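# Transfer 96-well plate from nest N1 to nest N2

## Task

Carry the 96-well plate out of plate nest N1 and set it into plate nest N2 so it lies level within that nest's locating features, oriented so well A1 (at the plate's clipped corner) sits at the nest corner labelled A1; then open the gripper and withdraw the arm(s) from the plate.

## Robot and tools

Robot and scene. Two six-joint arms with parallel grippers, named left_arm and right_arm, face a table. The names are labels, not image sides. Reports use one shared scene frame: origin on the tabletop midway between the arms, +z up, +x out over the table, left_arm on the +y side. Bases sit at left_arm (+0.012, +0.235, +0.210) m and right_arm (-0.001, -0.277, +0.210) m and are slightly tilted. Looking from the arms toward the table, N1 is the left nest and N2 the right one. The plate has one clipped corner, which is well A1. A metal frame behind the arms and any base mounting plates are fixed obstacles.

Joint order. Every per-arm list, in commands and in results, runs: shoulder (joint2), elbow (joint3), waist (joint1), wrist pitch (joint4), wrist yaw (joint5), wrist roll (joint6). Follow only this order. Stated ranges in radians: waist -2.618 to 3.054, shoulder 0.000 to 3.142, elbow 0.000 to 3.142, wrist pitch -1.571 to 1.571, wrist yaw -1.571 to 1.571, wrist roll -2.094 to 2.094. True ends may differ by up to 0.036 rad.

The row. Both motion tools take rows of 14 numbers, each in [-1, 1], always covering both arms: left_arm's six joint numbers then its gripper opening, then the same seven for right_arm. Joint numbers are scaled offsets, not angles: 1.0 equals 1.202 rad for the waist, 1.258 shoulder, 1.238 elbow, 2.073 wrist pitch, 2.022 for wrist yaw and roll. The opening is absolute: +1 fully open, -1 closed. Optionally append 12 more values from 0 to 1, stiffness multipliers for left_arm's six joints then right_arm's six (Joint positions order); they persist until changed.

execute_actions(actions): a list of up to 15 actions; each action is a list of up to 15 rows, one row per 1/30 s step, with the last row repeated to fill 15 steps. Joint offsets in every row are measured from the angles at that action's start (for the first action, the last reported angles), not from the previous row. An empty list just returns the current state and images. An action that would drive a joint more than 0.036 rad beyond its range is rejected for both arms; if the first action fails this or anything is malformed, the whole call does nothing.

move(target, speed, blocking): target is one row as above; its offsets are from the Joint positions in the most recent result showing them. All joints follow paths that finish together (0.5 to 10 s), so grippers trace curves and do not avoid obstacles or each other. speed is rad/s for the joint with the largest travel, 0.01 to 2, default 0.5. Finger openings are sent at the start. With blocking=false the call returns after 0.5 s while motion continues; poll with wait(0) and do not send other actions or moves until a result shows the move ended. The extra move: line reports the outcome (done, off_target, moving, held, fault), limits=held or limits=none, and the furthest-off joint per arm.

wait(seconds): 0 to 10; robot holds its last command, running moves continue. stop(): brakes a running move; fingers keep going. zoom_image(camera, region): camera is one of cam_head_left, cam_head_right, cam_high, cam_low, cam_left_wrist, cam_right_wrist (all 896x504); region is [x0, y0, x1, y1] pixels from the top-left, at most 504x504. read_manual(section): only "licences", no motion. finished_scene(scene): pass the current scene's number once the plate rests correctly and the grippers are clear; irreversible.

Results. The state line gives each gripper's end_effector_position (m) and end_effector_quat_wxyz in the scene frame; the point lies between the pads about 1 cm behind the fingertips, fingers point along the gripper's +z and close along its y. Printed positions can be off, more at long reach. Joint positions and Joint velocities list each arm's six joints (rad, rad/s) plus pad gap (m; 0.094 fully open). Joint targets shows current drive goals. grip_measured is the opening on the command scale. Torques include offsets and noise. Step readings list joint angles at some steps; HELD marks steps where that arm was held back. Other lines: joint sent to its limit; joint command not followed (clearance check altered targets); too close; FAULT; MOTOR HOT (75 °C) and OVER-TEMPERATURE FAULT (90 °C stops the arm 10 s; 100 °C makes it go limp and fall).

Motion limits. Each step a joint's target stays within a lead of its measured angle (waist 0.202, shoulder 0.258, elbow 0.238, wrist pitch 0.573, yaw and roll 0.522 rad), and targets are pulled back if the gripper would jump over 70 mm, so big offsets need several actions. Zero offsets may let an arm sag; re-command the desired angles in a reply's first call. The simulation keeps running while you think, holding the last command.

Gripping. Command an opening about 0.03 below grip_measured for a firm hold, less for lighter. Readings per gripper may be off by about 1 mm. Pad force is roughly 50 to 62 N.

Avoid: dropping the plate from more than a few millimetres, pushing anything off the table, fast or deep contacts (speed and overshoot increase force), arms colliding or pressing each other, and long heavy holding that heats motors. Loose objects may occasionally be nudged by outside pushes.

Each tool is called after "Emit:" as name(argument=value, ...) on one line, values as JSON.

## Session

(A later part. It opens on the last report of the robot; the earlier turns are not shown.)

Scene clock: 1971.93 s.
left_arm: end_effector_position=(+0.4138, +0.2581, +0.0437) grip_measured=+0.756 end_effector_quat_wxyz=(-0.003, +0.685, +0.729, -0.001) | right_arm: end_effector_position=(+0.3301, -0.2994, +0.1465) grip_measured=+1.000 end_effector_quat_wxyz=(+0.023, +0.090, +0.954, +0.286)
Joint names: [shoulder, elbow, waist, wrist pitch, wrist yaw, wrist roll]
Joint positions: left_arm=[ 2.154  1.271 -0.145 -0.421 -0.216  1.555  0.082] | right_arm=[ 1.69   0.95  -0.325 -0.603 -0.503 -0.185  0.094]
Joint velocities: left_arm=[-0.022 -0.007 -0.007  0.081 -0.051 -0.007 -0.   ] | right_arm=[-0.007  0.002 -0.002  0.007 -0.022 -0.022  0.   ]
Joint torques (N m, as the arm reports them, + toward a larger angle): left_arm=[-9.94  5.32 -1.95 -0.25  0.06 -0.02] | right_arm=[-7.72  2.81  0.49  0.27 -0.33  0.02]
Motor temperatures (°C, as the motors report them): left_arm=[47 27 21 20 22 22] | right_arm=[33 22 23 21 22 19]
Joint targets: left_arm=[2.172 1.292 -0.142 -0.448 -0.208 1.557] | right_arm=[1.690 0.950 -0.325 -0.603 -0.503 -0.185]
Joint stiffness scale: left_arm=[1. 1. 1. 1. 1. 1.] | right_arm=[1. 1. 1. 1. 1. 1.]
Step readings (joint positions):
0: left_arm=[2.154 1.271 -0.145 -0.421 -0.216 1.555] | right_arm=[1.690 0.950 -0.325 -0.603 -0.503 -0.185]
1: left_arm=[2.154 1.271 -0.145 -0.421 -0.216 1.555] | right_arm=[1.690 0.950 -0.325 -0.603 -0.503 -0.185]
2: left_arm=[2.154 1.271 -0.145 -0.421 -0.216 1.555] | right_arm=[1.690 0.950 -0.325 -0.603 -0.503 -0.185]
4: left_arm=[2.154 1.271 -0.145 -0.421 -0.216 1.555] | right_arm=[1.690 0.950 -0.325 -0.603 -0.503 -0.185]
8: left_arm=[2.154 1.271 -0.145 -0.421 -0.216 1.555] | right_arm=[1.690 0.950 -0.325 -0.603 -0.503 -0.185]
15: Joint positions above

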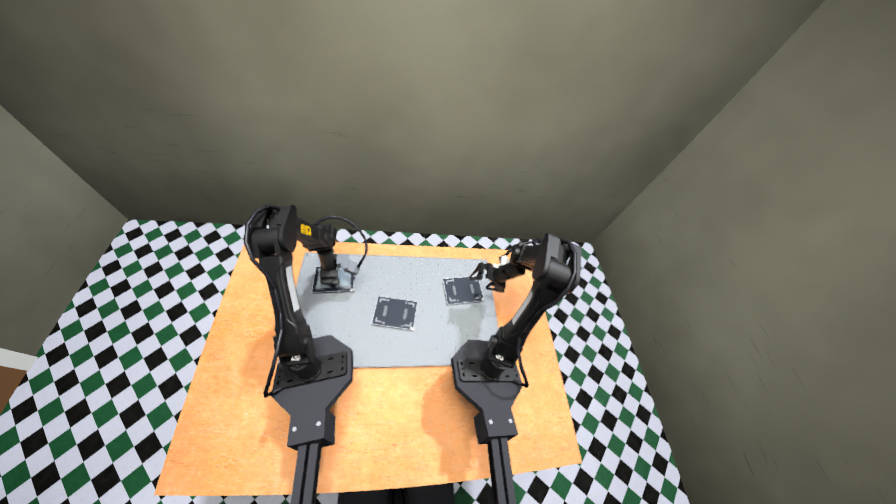

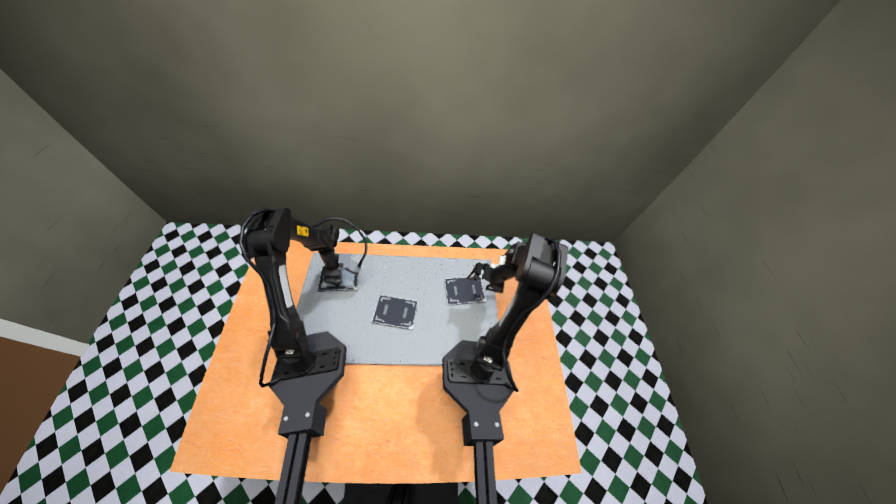

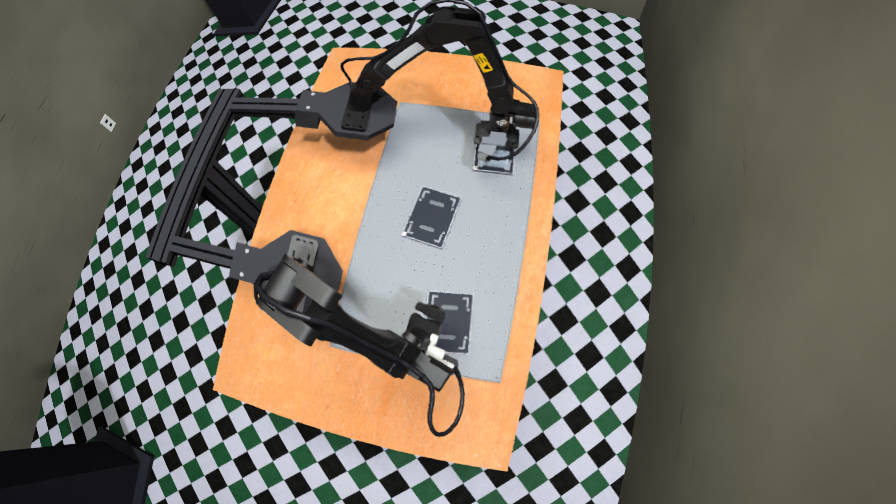

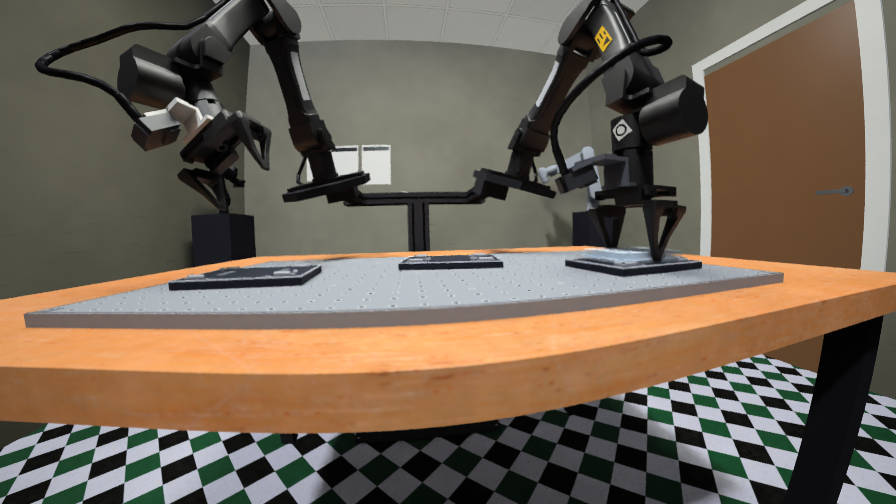

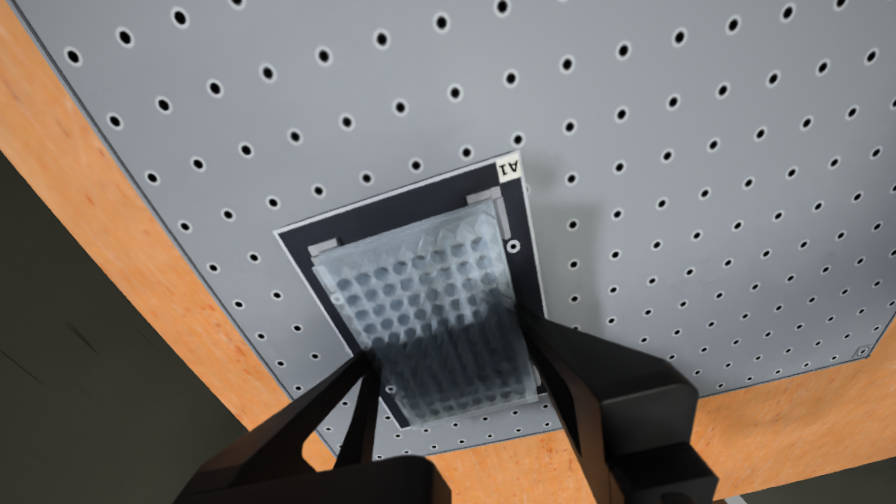

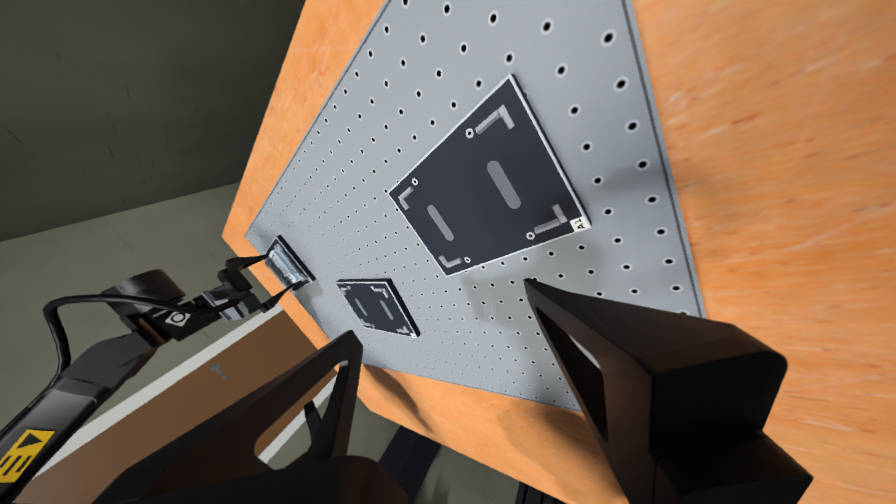

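Emit:
execute_actions(actions=[[[0.013,0.017,0.002,-0.012,0.004,0.001,0.725,0,0,0,0,0,0,1],[0.013,0.017,0.002,-0.013,0.004,0.001,0.725,0,0,0,0,0,0,1],[0.013,0.017,0.002,-0.014,0.004,0.001,0.725,0,0,0,0,0,0,1],[0.013,0.017,0.002,-0.015,0.004,0.001,0.725,0,0,0,0,0,0,1],[0.013,0.017,0.002,-0.016,0.004,0.001,0.725,0,0,0,0,0,0,1],[0.013,0.017,0.002,-0.017,0.004,0.001,0.725,0,0,0,0,0,0,1],[0.013,0.017,0.002,-0.018,0.004,0.001,0.725,0,0,0,0,0,0,1]]])

Scene clock: 1978.20 s.
left_arm: end_effector_position=(+0.4137, +0.2581, +0.0437) grip_measured=+0.756 end_effector_quat_wxyz=(-0.003, +0.685, +0.728, -0.001) | right_arm: end_effector_position=(+0.3301, -0.2994, +0.1465) grip_measured=+1.000 end_effector_quat_wxyz=(+0.023, +0.090, +0.954, +0.286)
Joint names: [shoulder, elbow, waist, wrist pitch, wrist yaw, wrist roll]
Joint positions: left_arm=[ 2.154  1.271 -0.145 -0.421 -0.216  1.555  0.082] | right_arm=[ 1.69   0.95  -0.325 -0.603 -0.503 -0.185  0.094]
Joint velocities: left_arm=[-0.007 -0.002  0.012 -0.007 -0.051 -0.007 -0.001] | right_arm=[ 0.017 -0.002 -0.022 -0.022  0.022 -0.007  0.   ]
Joint torques (N m, as the arm reports them, + toward a larger angle): left_arm=[-10.05   5.33  -1.96  -0.35   0.06  -0.02] | right_arm=[-7.72  2.84  0.51  0.26 -0.33  0.02]
Motor temperatures (°C, as the motors report them): left_arm=[47 27 21 20 22 22] | right_arm=[33 22 23 21 22 19]
Joint targets: left_arm=[2.170 1.292 -0.142 -0.458 -0.208 1.557] | right_arm=[1.690 0.950 -0.325 -0.603 -0.503 -0.185]
Joint stiffness scale: left_arm=[1. 1. 1. 1. 1. 1.] | right_arm=[1. 1. 1. 1. 1. 1.]
Step readings (joint positions):
0: left_arm=[2.154 1.271 -0.145 -0.421 -0.216 1.555] | right_arm=[1.690 0.950 -0.325 -0.603 -0.503 -0.185]
1: left_arm=[2.154 1.271 -0.145 -0.421 -0.216 1.555] | right_arm=[1.690 0.950 -0.325 -0.603 -0.503 -0.185]
2: left_arm=[2.154 1.271 -0.145 -0.421 -0.216 1.555] | right_arm=[1.690 0.950 -0.325 -0.603 -0.503 -0.185]
4: left_arm=[2.154 1.271 -0.145 -0.421 -0.216 1.555] | right_arm=[1.690 0.950 -0.325 -0.603 -0.503 -0.185]
8: left_arm=[2.154 1.271 -0.145 -0.421 -0.216 1.555] | right_arm=[1.690 0.950 -0.325 -0.603 -0.503 -0.185]
15: Joint positions above

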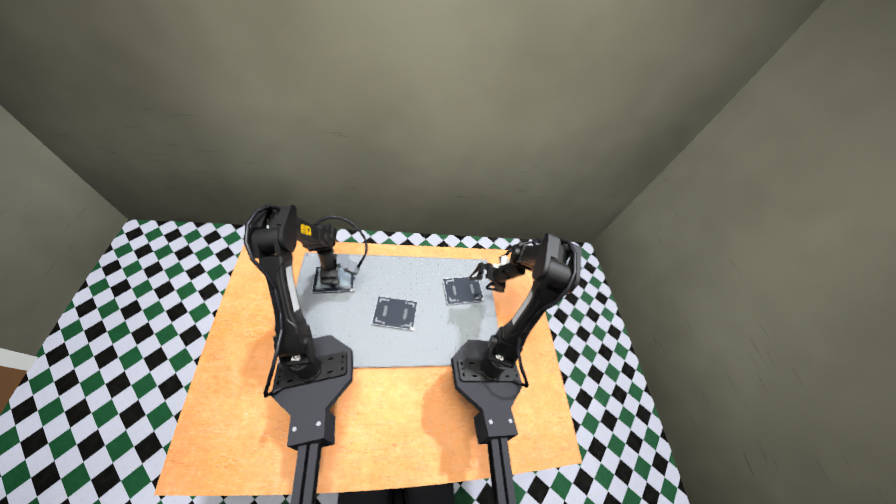

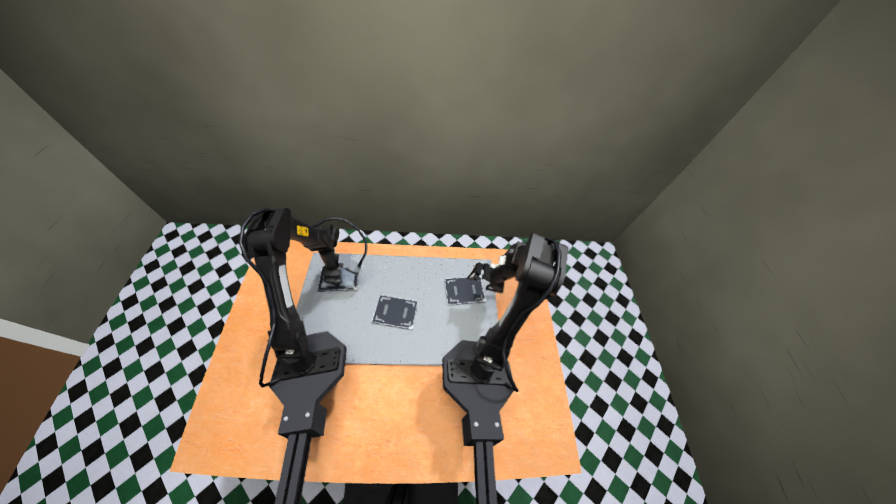

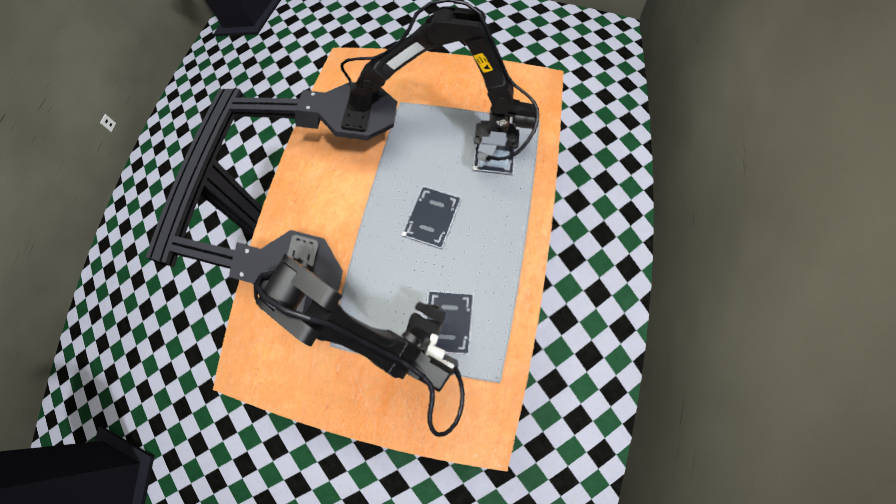

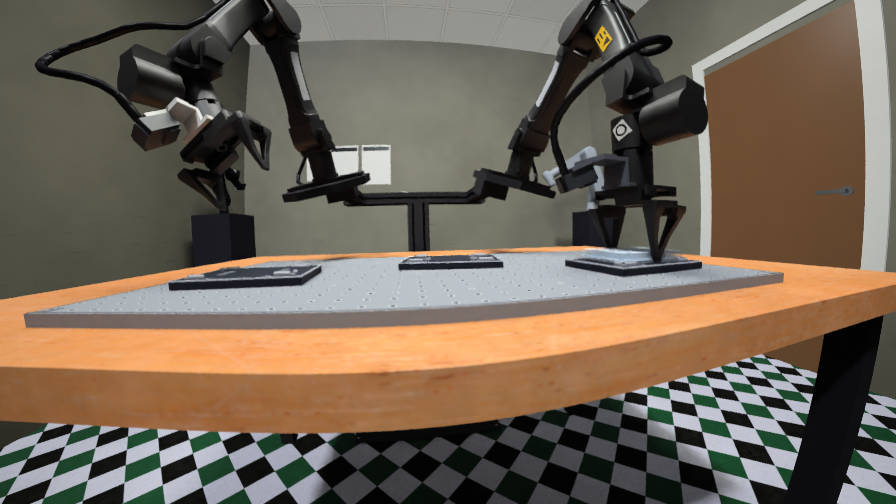

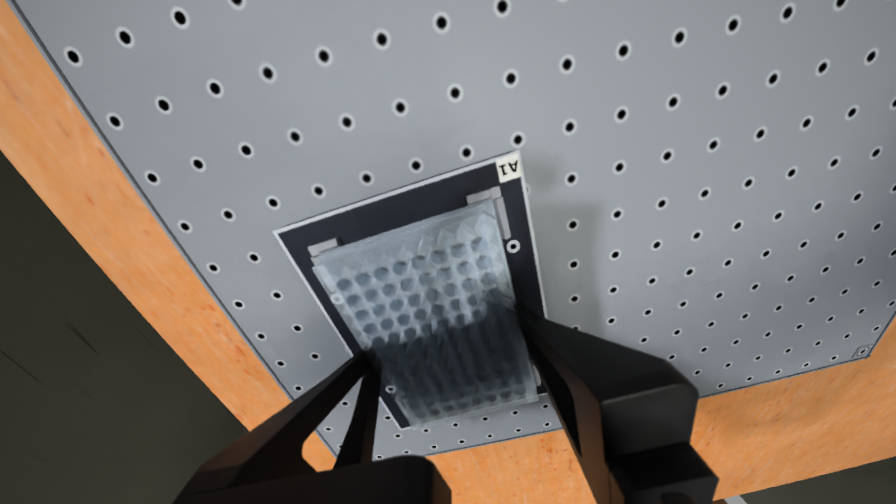

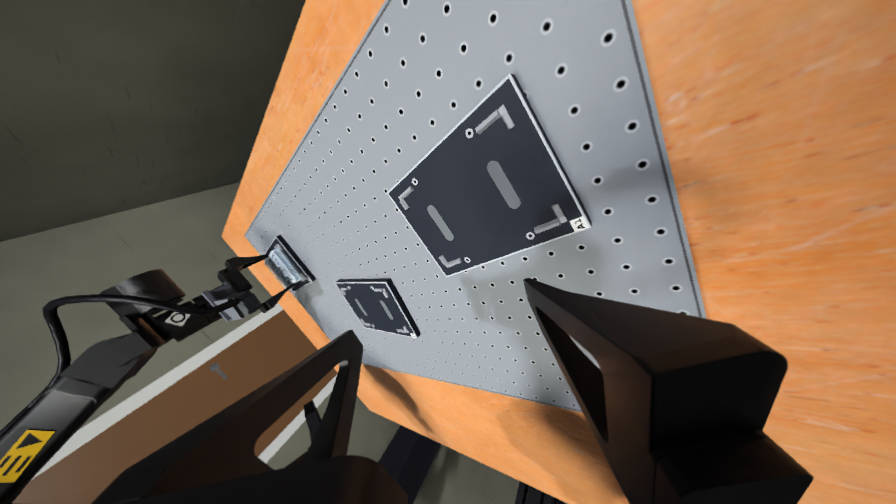

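Emit:
zoom_image(camera="cam_head_left", region=[300,255,370,305])

Emit:
zoom_image(camera="cam_head_right", region=[305,255,375,305])

Emit:
zoom_image(camera="cam_right_wrist", region=[255,225,335,300])

Region (300, 255, 370, 305) of cam_head_left's 896x504 image, scaled by 7.200, with more detail than that image has; it fills the top 360 rows of this view, and the rest is white.

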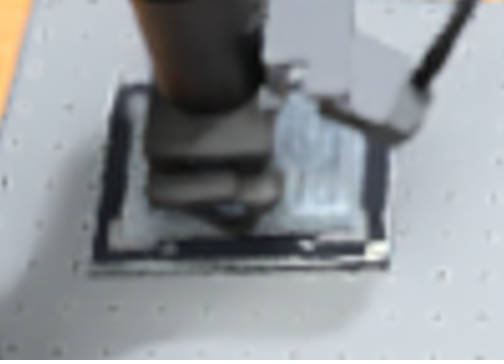

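Region (305, 255, 375, 305) of cam_head_right's 896x504 image, scaled by 7.200, with more detail than that image has; it fills the top 360 rows of this view, and the rest is white.

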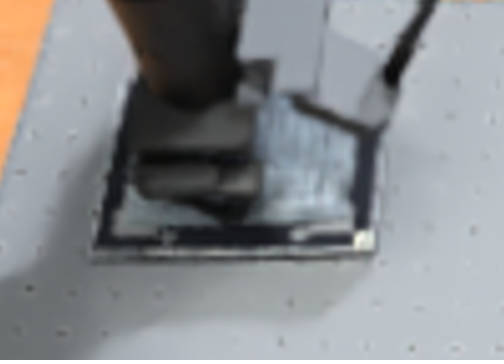

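Region (255, 225, 335, 300) of cam_right_wrist's 896x504 image, scaled by 6.300, with more detail than that image has; it fills the top 472 rows of this view, and the rest is white.

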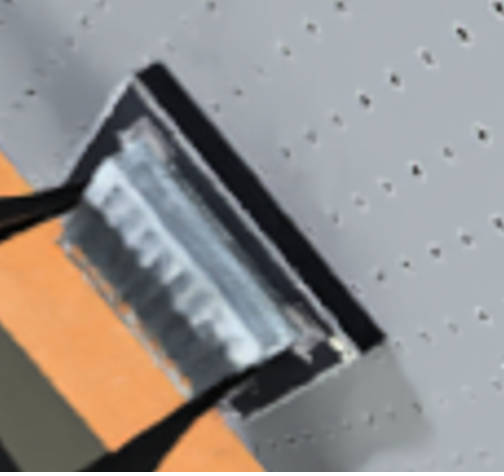

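Emit:
execute_actions(actions=[[[0.005,0.017,0.002,-0.004,0.002,0.001,0.745,0,0,0,0,0,0,1],[0.005,0.017,0.002,-0.004,0.002,0.001,0.755,0,0,0,0,0,0,1],[0.005,0.017,0.002,-0.004,0.002,0.001,0.765,0,0,0,0,0,0,1],[0.005,0.017,0.002,-0.004,0.002,0.001,0.775,0,0,0,0,0,0,1],[0.005,0.017,0.002,-0.004,0.002,0.001,0.785,0,0,0,0,0,0,1],[0.005,0.017,0.002,-0.004,0.002,0.001,0.80,0,0,0,0,0,0,1],[0.005,0.017,0.002,-0.004,0.002,0.001,0.82,0,0,0,0,0,0,1],[0.005,0.017,0.002,-0.004,0.002,0.001,0.84,0,0,0,0,0,0,1],[0.005,0.017,0.002,-0.004,0.002,0.001,0.86,0,0,0,0,0,0,1]]])

Emit:
zoom_image(camera="cam_low", region=[560,235,710,285])

Emit:
zoom_image(camera="cam_left_wrist", region=[270,140,570,450])

Scene clock: 2013.47 s.
left_arm: end_effector_position=(+0.4138, +0.2582, +0.0437) grip_measured=+0.857 end_effector_quat_wxyz=(-0.003, +0.685, +0.729, -0.001) | right_arm: end_effector_position=(+0.3301, -0.2995, +0.1465) grip_measured=+1.000 end_effector_quat_wxyz=(+0.023, +0.090, +0.954, +0.286)
Joint names: [shoulder, elbow, waist, wrist pitch, wrist yaw, wrist roll]
Joint positions: left_arm=[ 2.154  1.271 -0.145 -0.421 -0.216  1.555  0.087] | right_arm=[ 1.69   0.95  -0.325 -0.603 -0.503 -0.185  0.094]
Joint velocities: left_arm=[-0.002  0.002  0.012  0.007 -0.095 -0.051  0.   ] | right_arm=[-0.002  0.007 -0.012  0.037 -0.037  0.022  0.   ]
Joint torques (N m, as the arm reports them, + toward a larger angle): left_arm=[-10.94   5.28  -1.96  -0.08   0.02  -0.02] | right_arm=[-7.72  2.84  0.47  0.28 -0.32  0.02]
Motor temperatures (°C, as the motors report them): left_arm=[47 27 21 20 22 22] | right_arm=[33 22 23 21 22 19]
Joint targets: left_arm=[2.160 1.292 -0.142 -0.430 -0.212 1.557] | right_arm=[1.690 0.950 -0.325 -0.603 -0.503 -0.185]
Joint stiffness scale: left_arm=[1. 1. 1. 1. 1. 1.] | right_arm=[1. 1. 1. 1. 1. 1.]
Step readings (joint positions):
0: left_arm=[2.154 1.271 -0.145 -0.421 -0.216 1.555] | right_arm=[1.690 0.950 -0.325 -0.603 -0.503 -0.185]
1: left_arm=[2.154 1.271 -0.145 -0.421 -0.216 1.555] | right_arm=[1.690 0.950 -0.325 -0.603 -0.503 -0.185]
2: left_arm=[2.154 1.271 -0.145 -0.421 -0.216 1.555] | right_arm=[1.690 0.950 -0.325 -0.603 -0.503 -0.185]
4: left_arm=[2.154 1.271 -0.145 -0.421 -0.216 1.555] | right_arm=[1.690 0.950 -0.325 -0.603 -0.503 -0.185]
8: left_arm=[2.154 1.271 -0.145 -0.421 -0.216 1.555] | right_arm=[1.690 0.950 -0.325 -0.603 -0.503 -0.185]
15: Joint positions above

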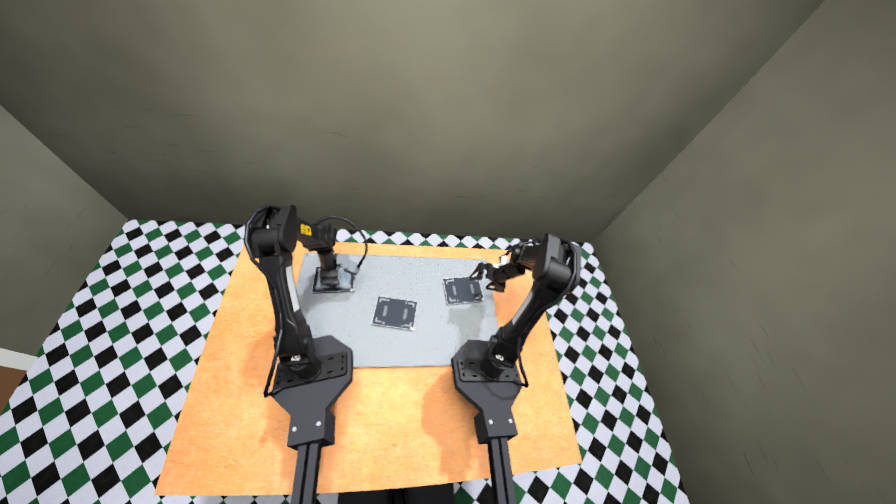

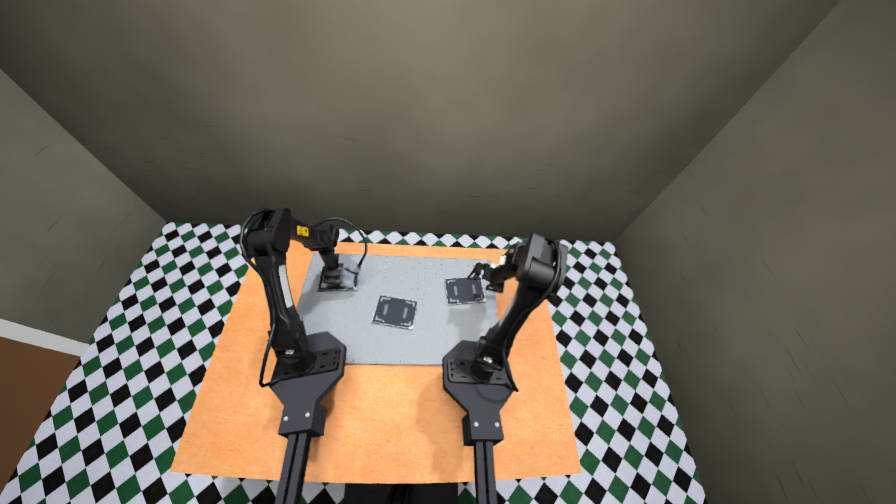

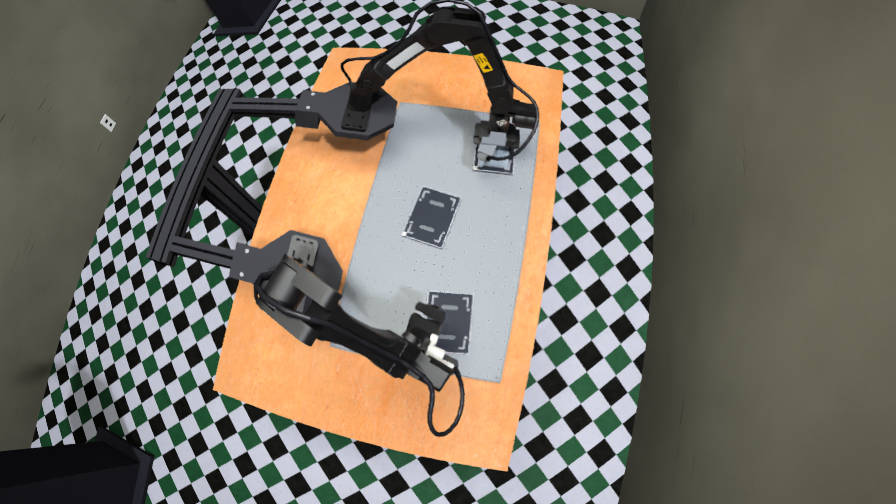

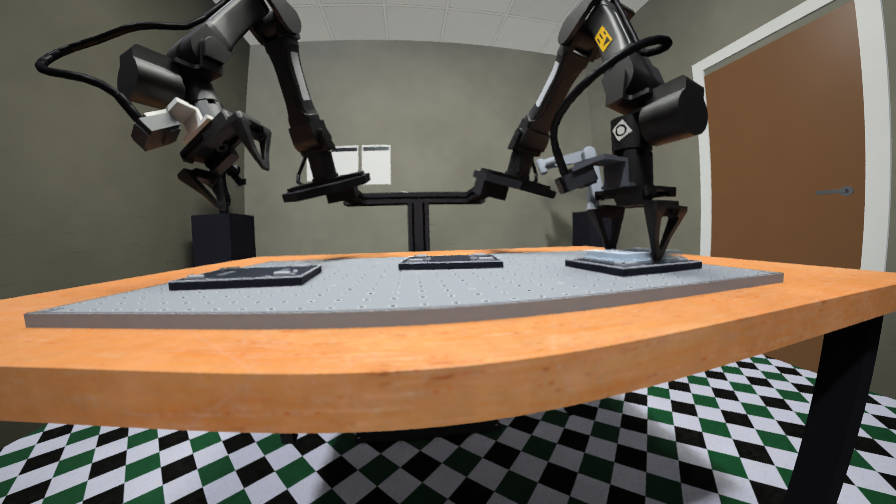

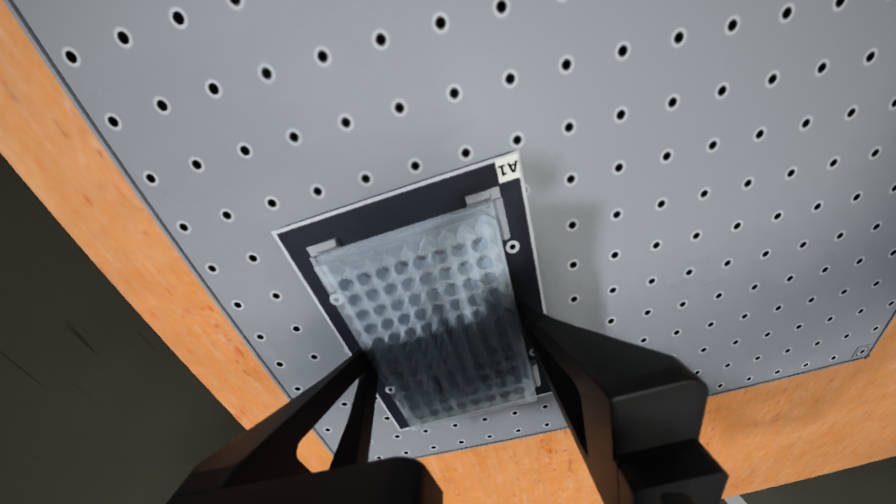

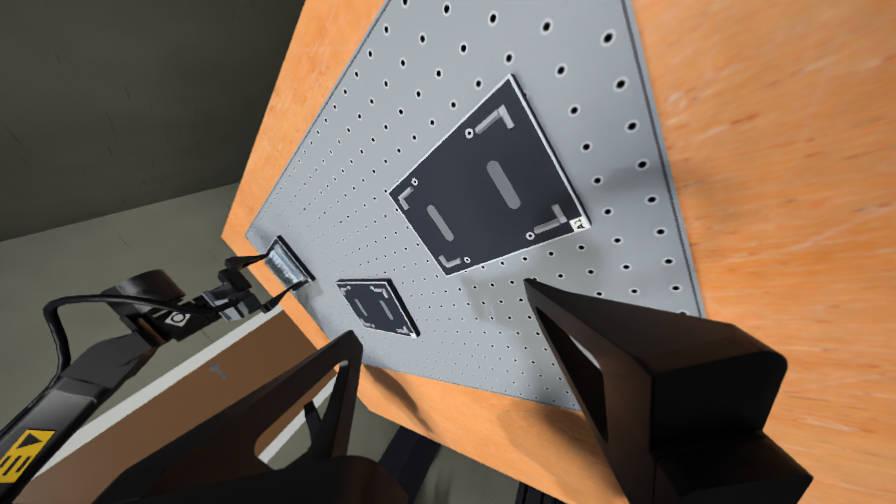

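Region (560, 235, 710, 285) of cam_low's 896x504 image, scaled by 3.360, with more detail than that image has.

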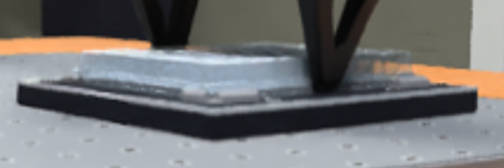

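Region (270, 140, 570, 450) of cam_left_wrist's 896x504 image, scaled by 1.626, with more detail than that image has; it fills the left 488 columns of this view, and the rest is white.

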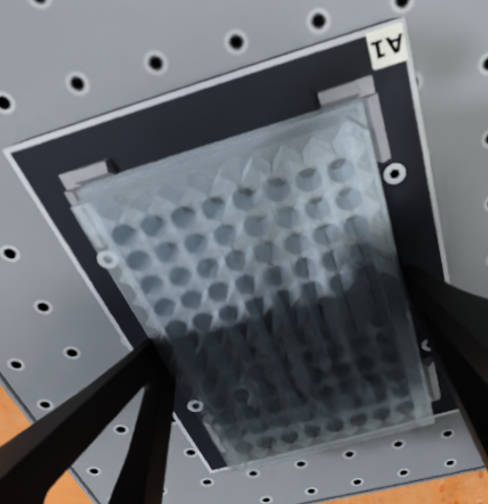

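Emit:
move(target=[-0.118,-0.024,-0.025,-0.067,0.008,0.003,1.0,0,0,0,0,0,0,1], speed=0.15)

Emit:
zoom_image(camera="cam_low", region=[560,235,710,285])

Emit:
zoom_image(camera="cam_left_wrist", region=[270,100,600,450])

Scene clock: 2020.50 s.
left_arm: end_effector_position=(+0.4109, +0.2614, +0.0860) grip_measured=+1.000 end_effector_quat_wxyz=(-0.003, +0.690, +0.724, -0.003) | right_arm: end_effector_position=(+0.3301, -0.2995, +0.1464) grip_measured=+1.000 end_effector_quat_wxyz=(+0.023, +0.090, +0.954, +0.286)
Joint names: [shoulder, elbow, waist, wrist pitch, wrist yaw, wrist roll]
Joint positions: left_arm=[ 2.028  1.258 -0.159 -0.54  -0.216  1.555  0.094] | right_arm=[ 1.69   0.95  -0.325 -0.603 -0.502 -0.185  0.094]
Joint velocities: left_arm=[ 0.022 -0.012 -0.002 -0.022 -0.066  0.037  0.   ] | right_arm=[ 0.002  0.017  0.007 -0.037  0.037 -0.037  0.   ]
Joint torques (N m, as the arm reports them, + toward a larger angle): left_arm=[-12.93   2.71  -3.41  -0.18   0.15   0.01] | right_arm=[-7.71  2.86  0.43  0.27 -0.33  0.01]
Motor temperatures (°C, as the motors report them): left_arm=[48 27 21 20 22 22] | right_arm=[33 22 23 21 22 19]
Joint targets: left_arm=[2.005 1.241 -0.175 -0.560 -0.200 1.561] | right_arm=[1.690 0.950 -0.325 -0.603 -0.503 -0.185]
Joint stiffness scale: left_arm=[1. 1. 1. 1. 1. 1.] | right_arm=[1. 1. 1. 1. 1. 1.]
move: off_target (left_arm); limits=none; left_arm: farthest joint: the shoulder, 0.023 radians from its target (0.148 radians at the start); right_arm: farthest joint: the wrist yaw, 0.001 radians from its target (0.000 radians at the start)

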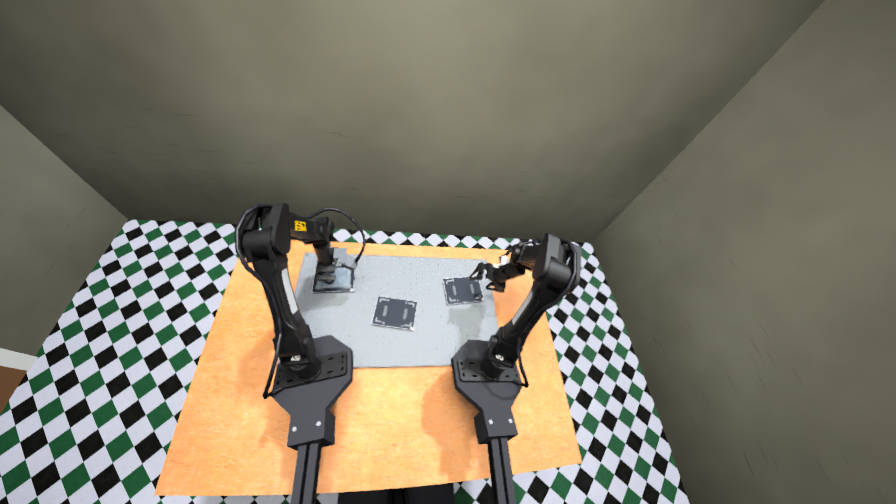

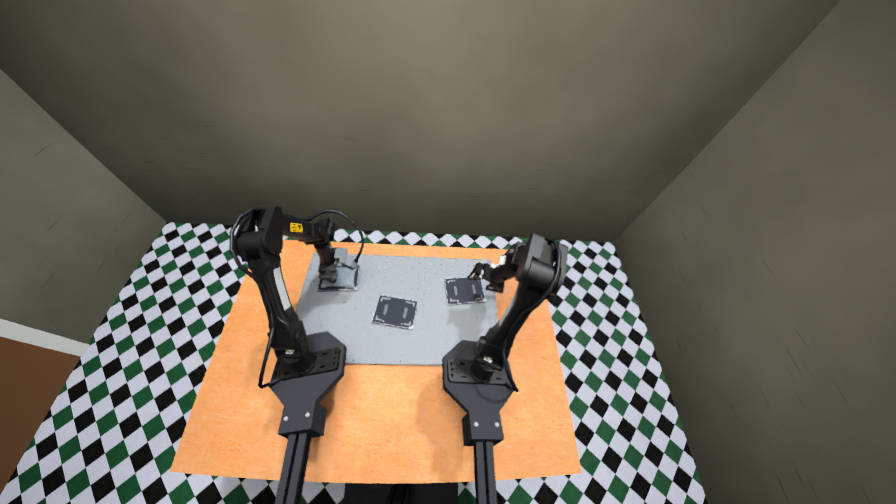

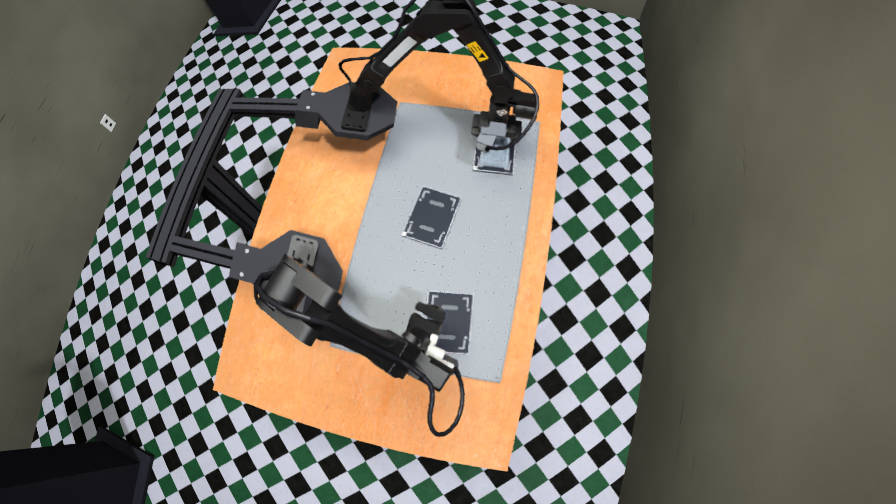

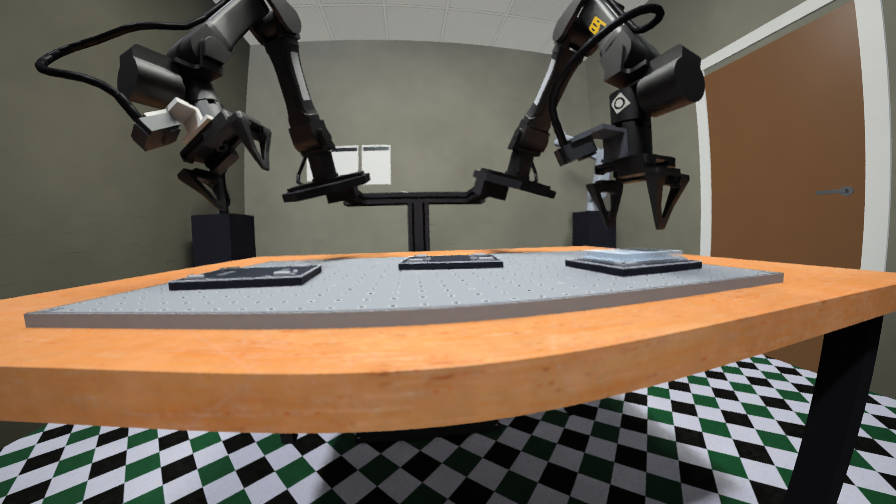

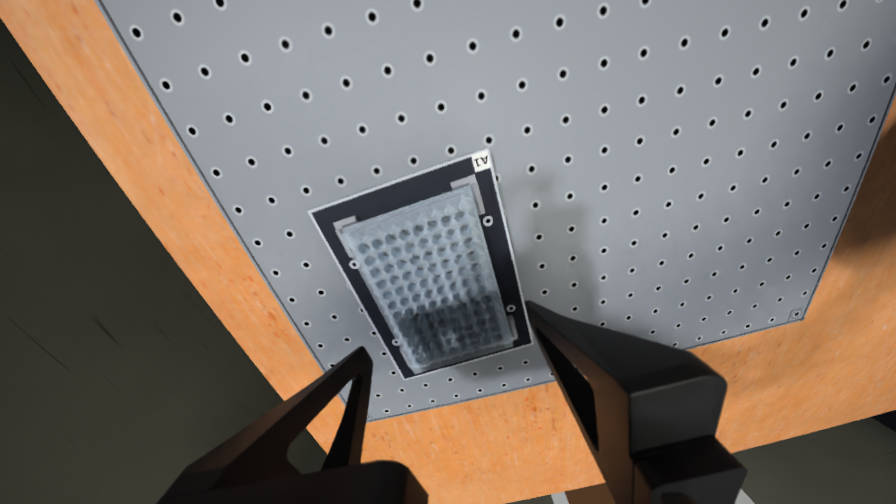

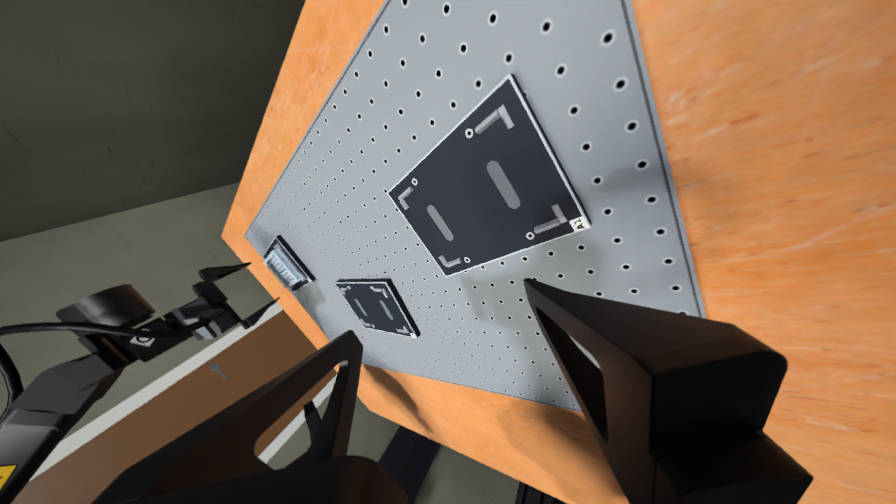

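Region (560, 235, 710, 285) of cam_low's 896x504 image, scaled by 3.360, with more detail than that image has.

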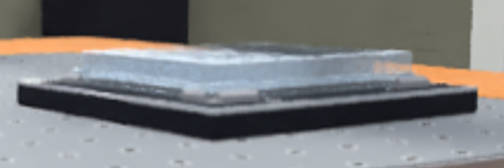

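Region (270, 100, 600, 450) of cam_left_wrist's 896x504 image, scaled by 1.440, with more detail than that image has; it fills the left 475 columns of this view, and the rest is white.

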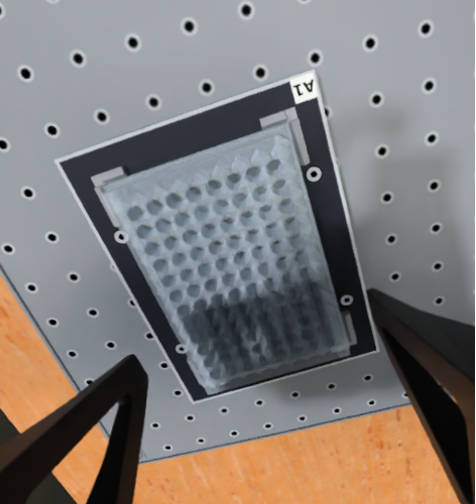

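Emit:
zoom_image(camera="cam_left_wrist", region=[380,300,550,390])

Emit:
zoom_image(camera="cam_low", region=[630,240,710,275])

Emit:
zoom_image(camera="cam_low", region=[560,240,650,280])

Region (380, 300, 550, 390) of cam_left_wrist's 896x504 image, scaled by 2.965, with more detail than that image has; it fills the top 267 rows of this view, and the rest is white.

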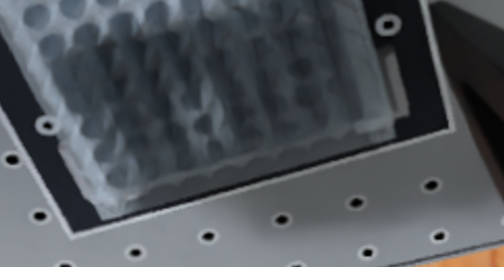

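Region (630, 240, 710, 275) of cam_low's 896x504 image, scaled by 6.300, with more detail than that image has; it fills the top 220 rows of this view, and the rest is white.

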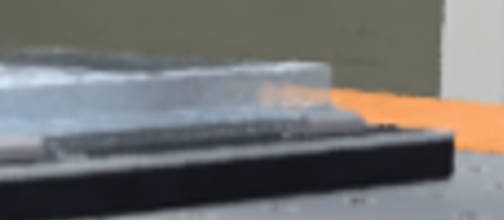

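Region (560, 240, 650, 280) of cam_low's 896x504 image, scaled by 5.600, with more detail than that image has.

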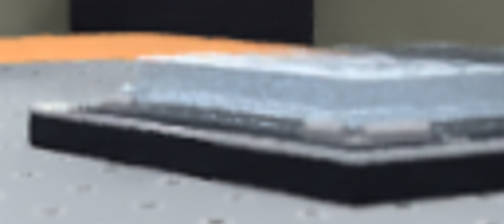

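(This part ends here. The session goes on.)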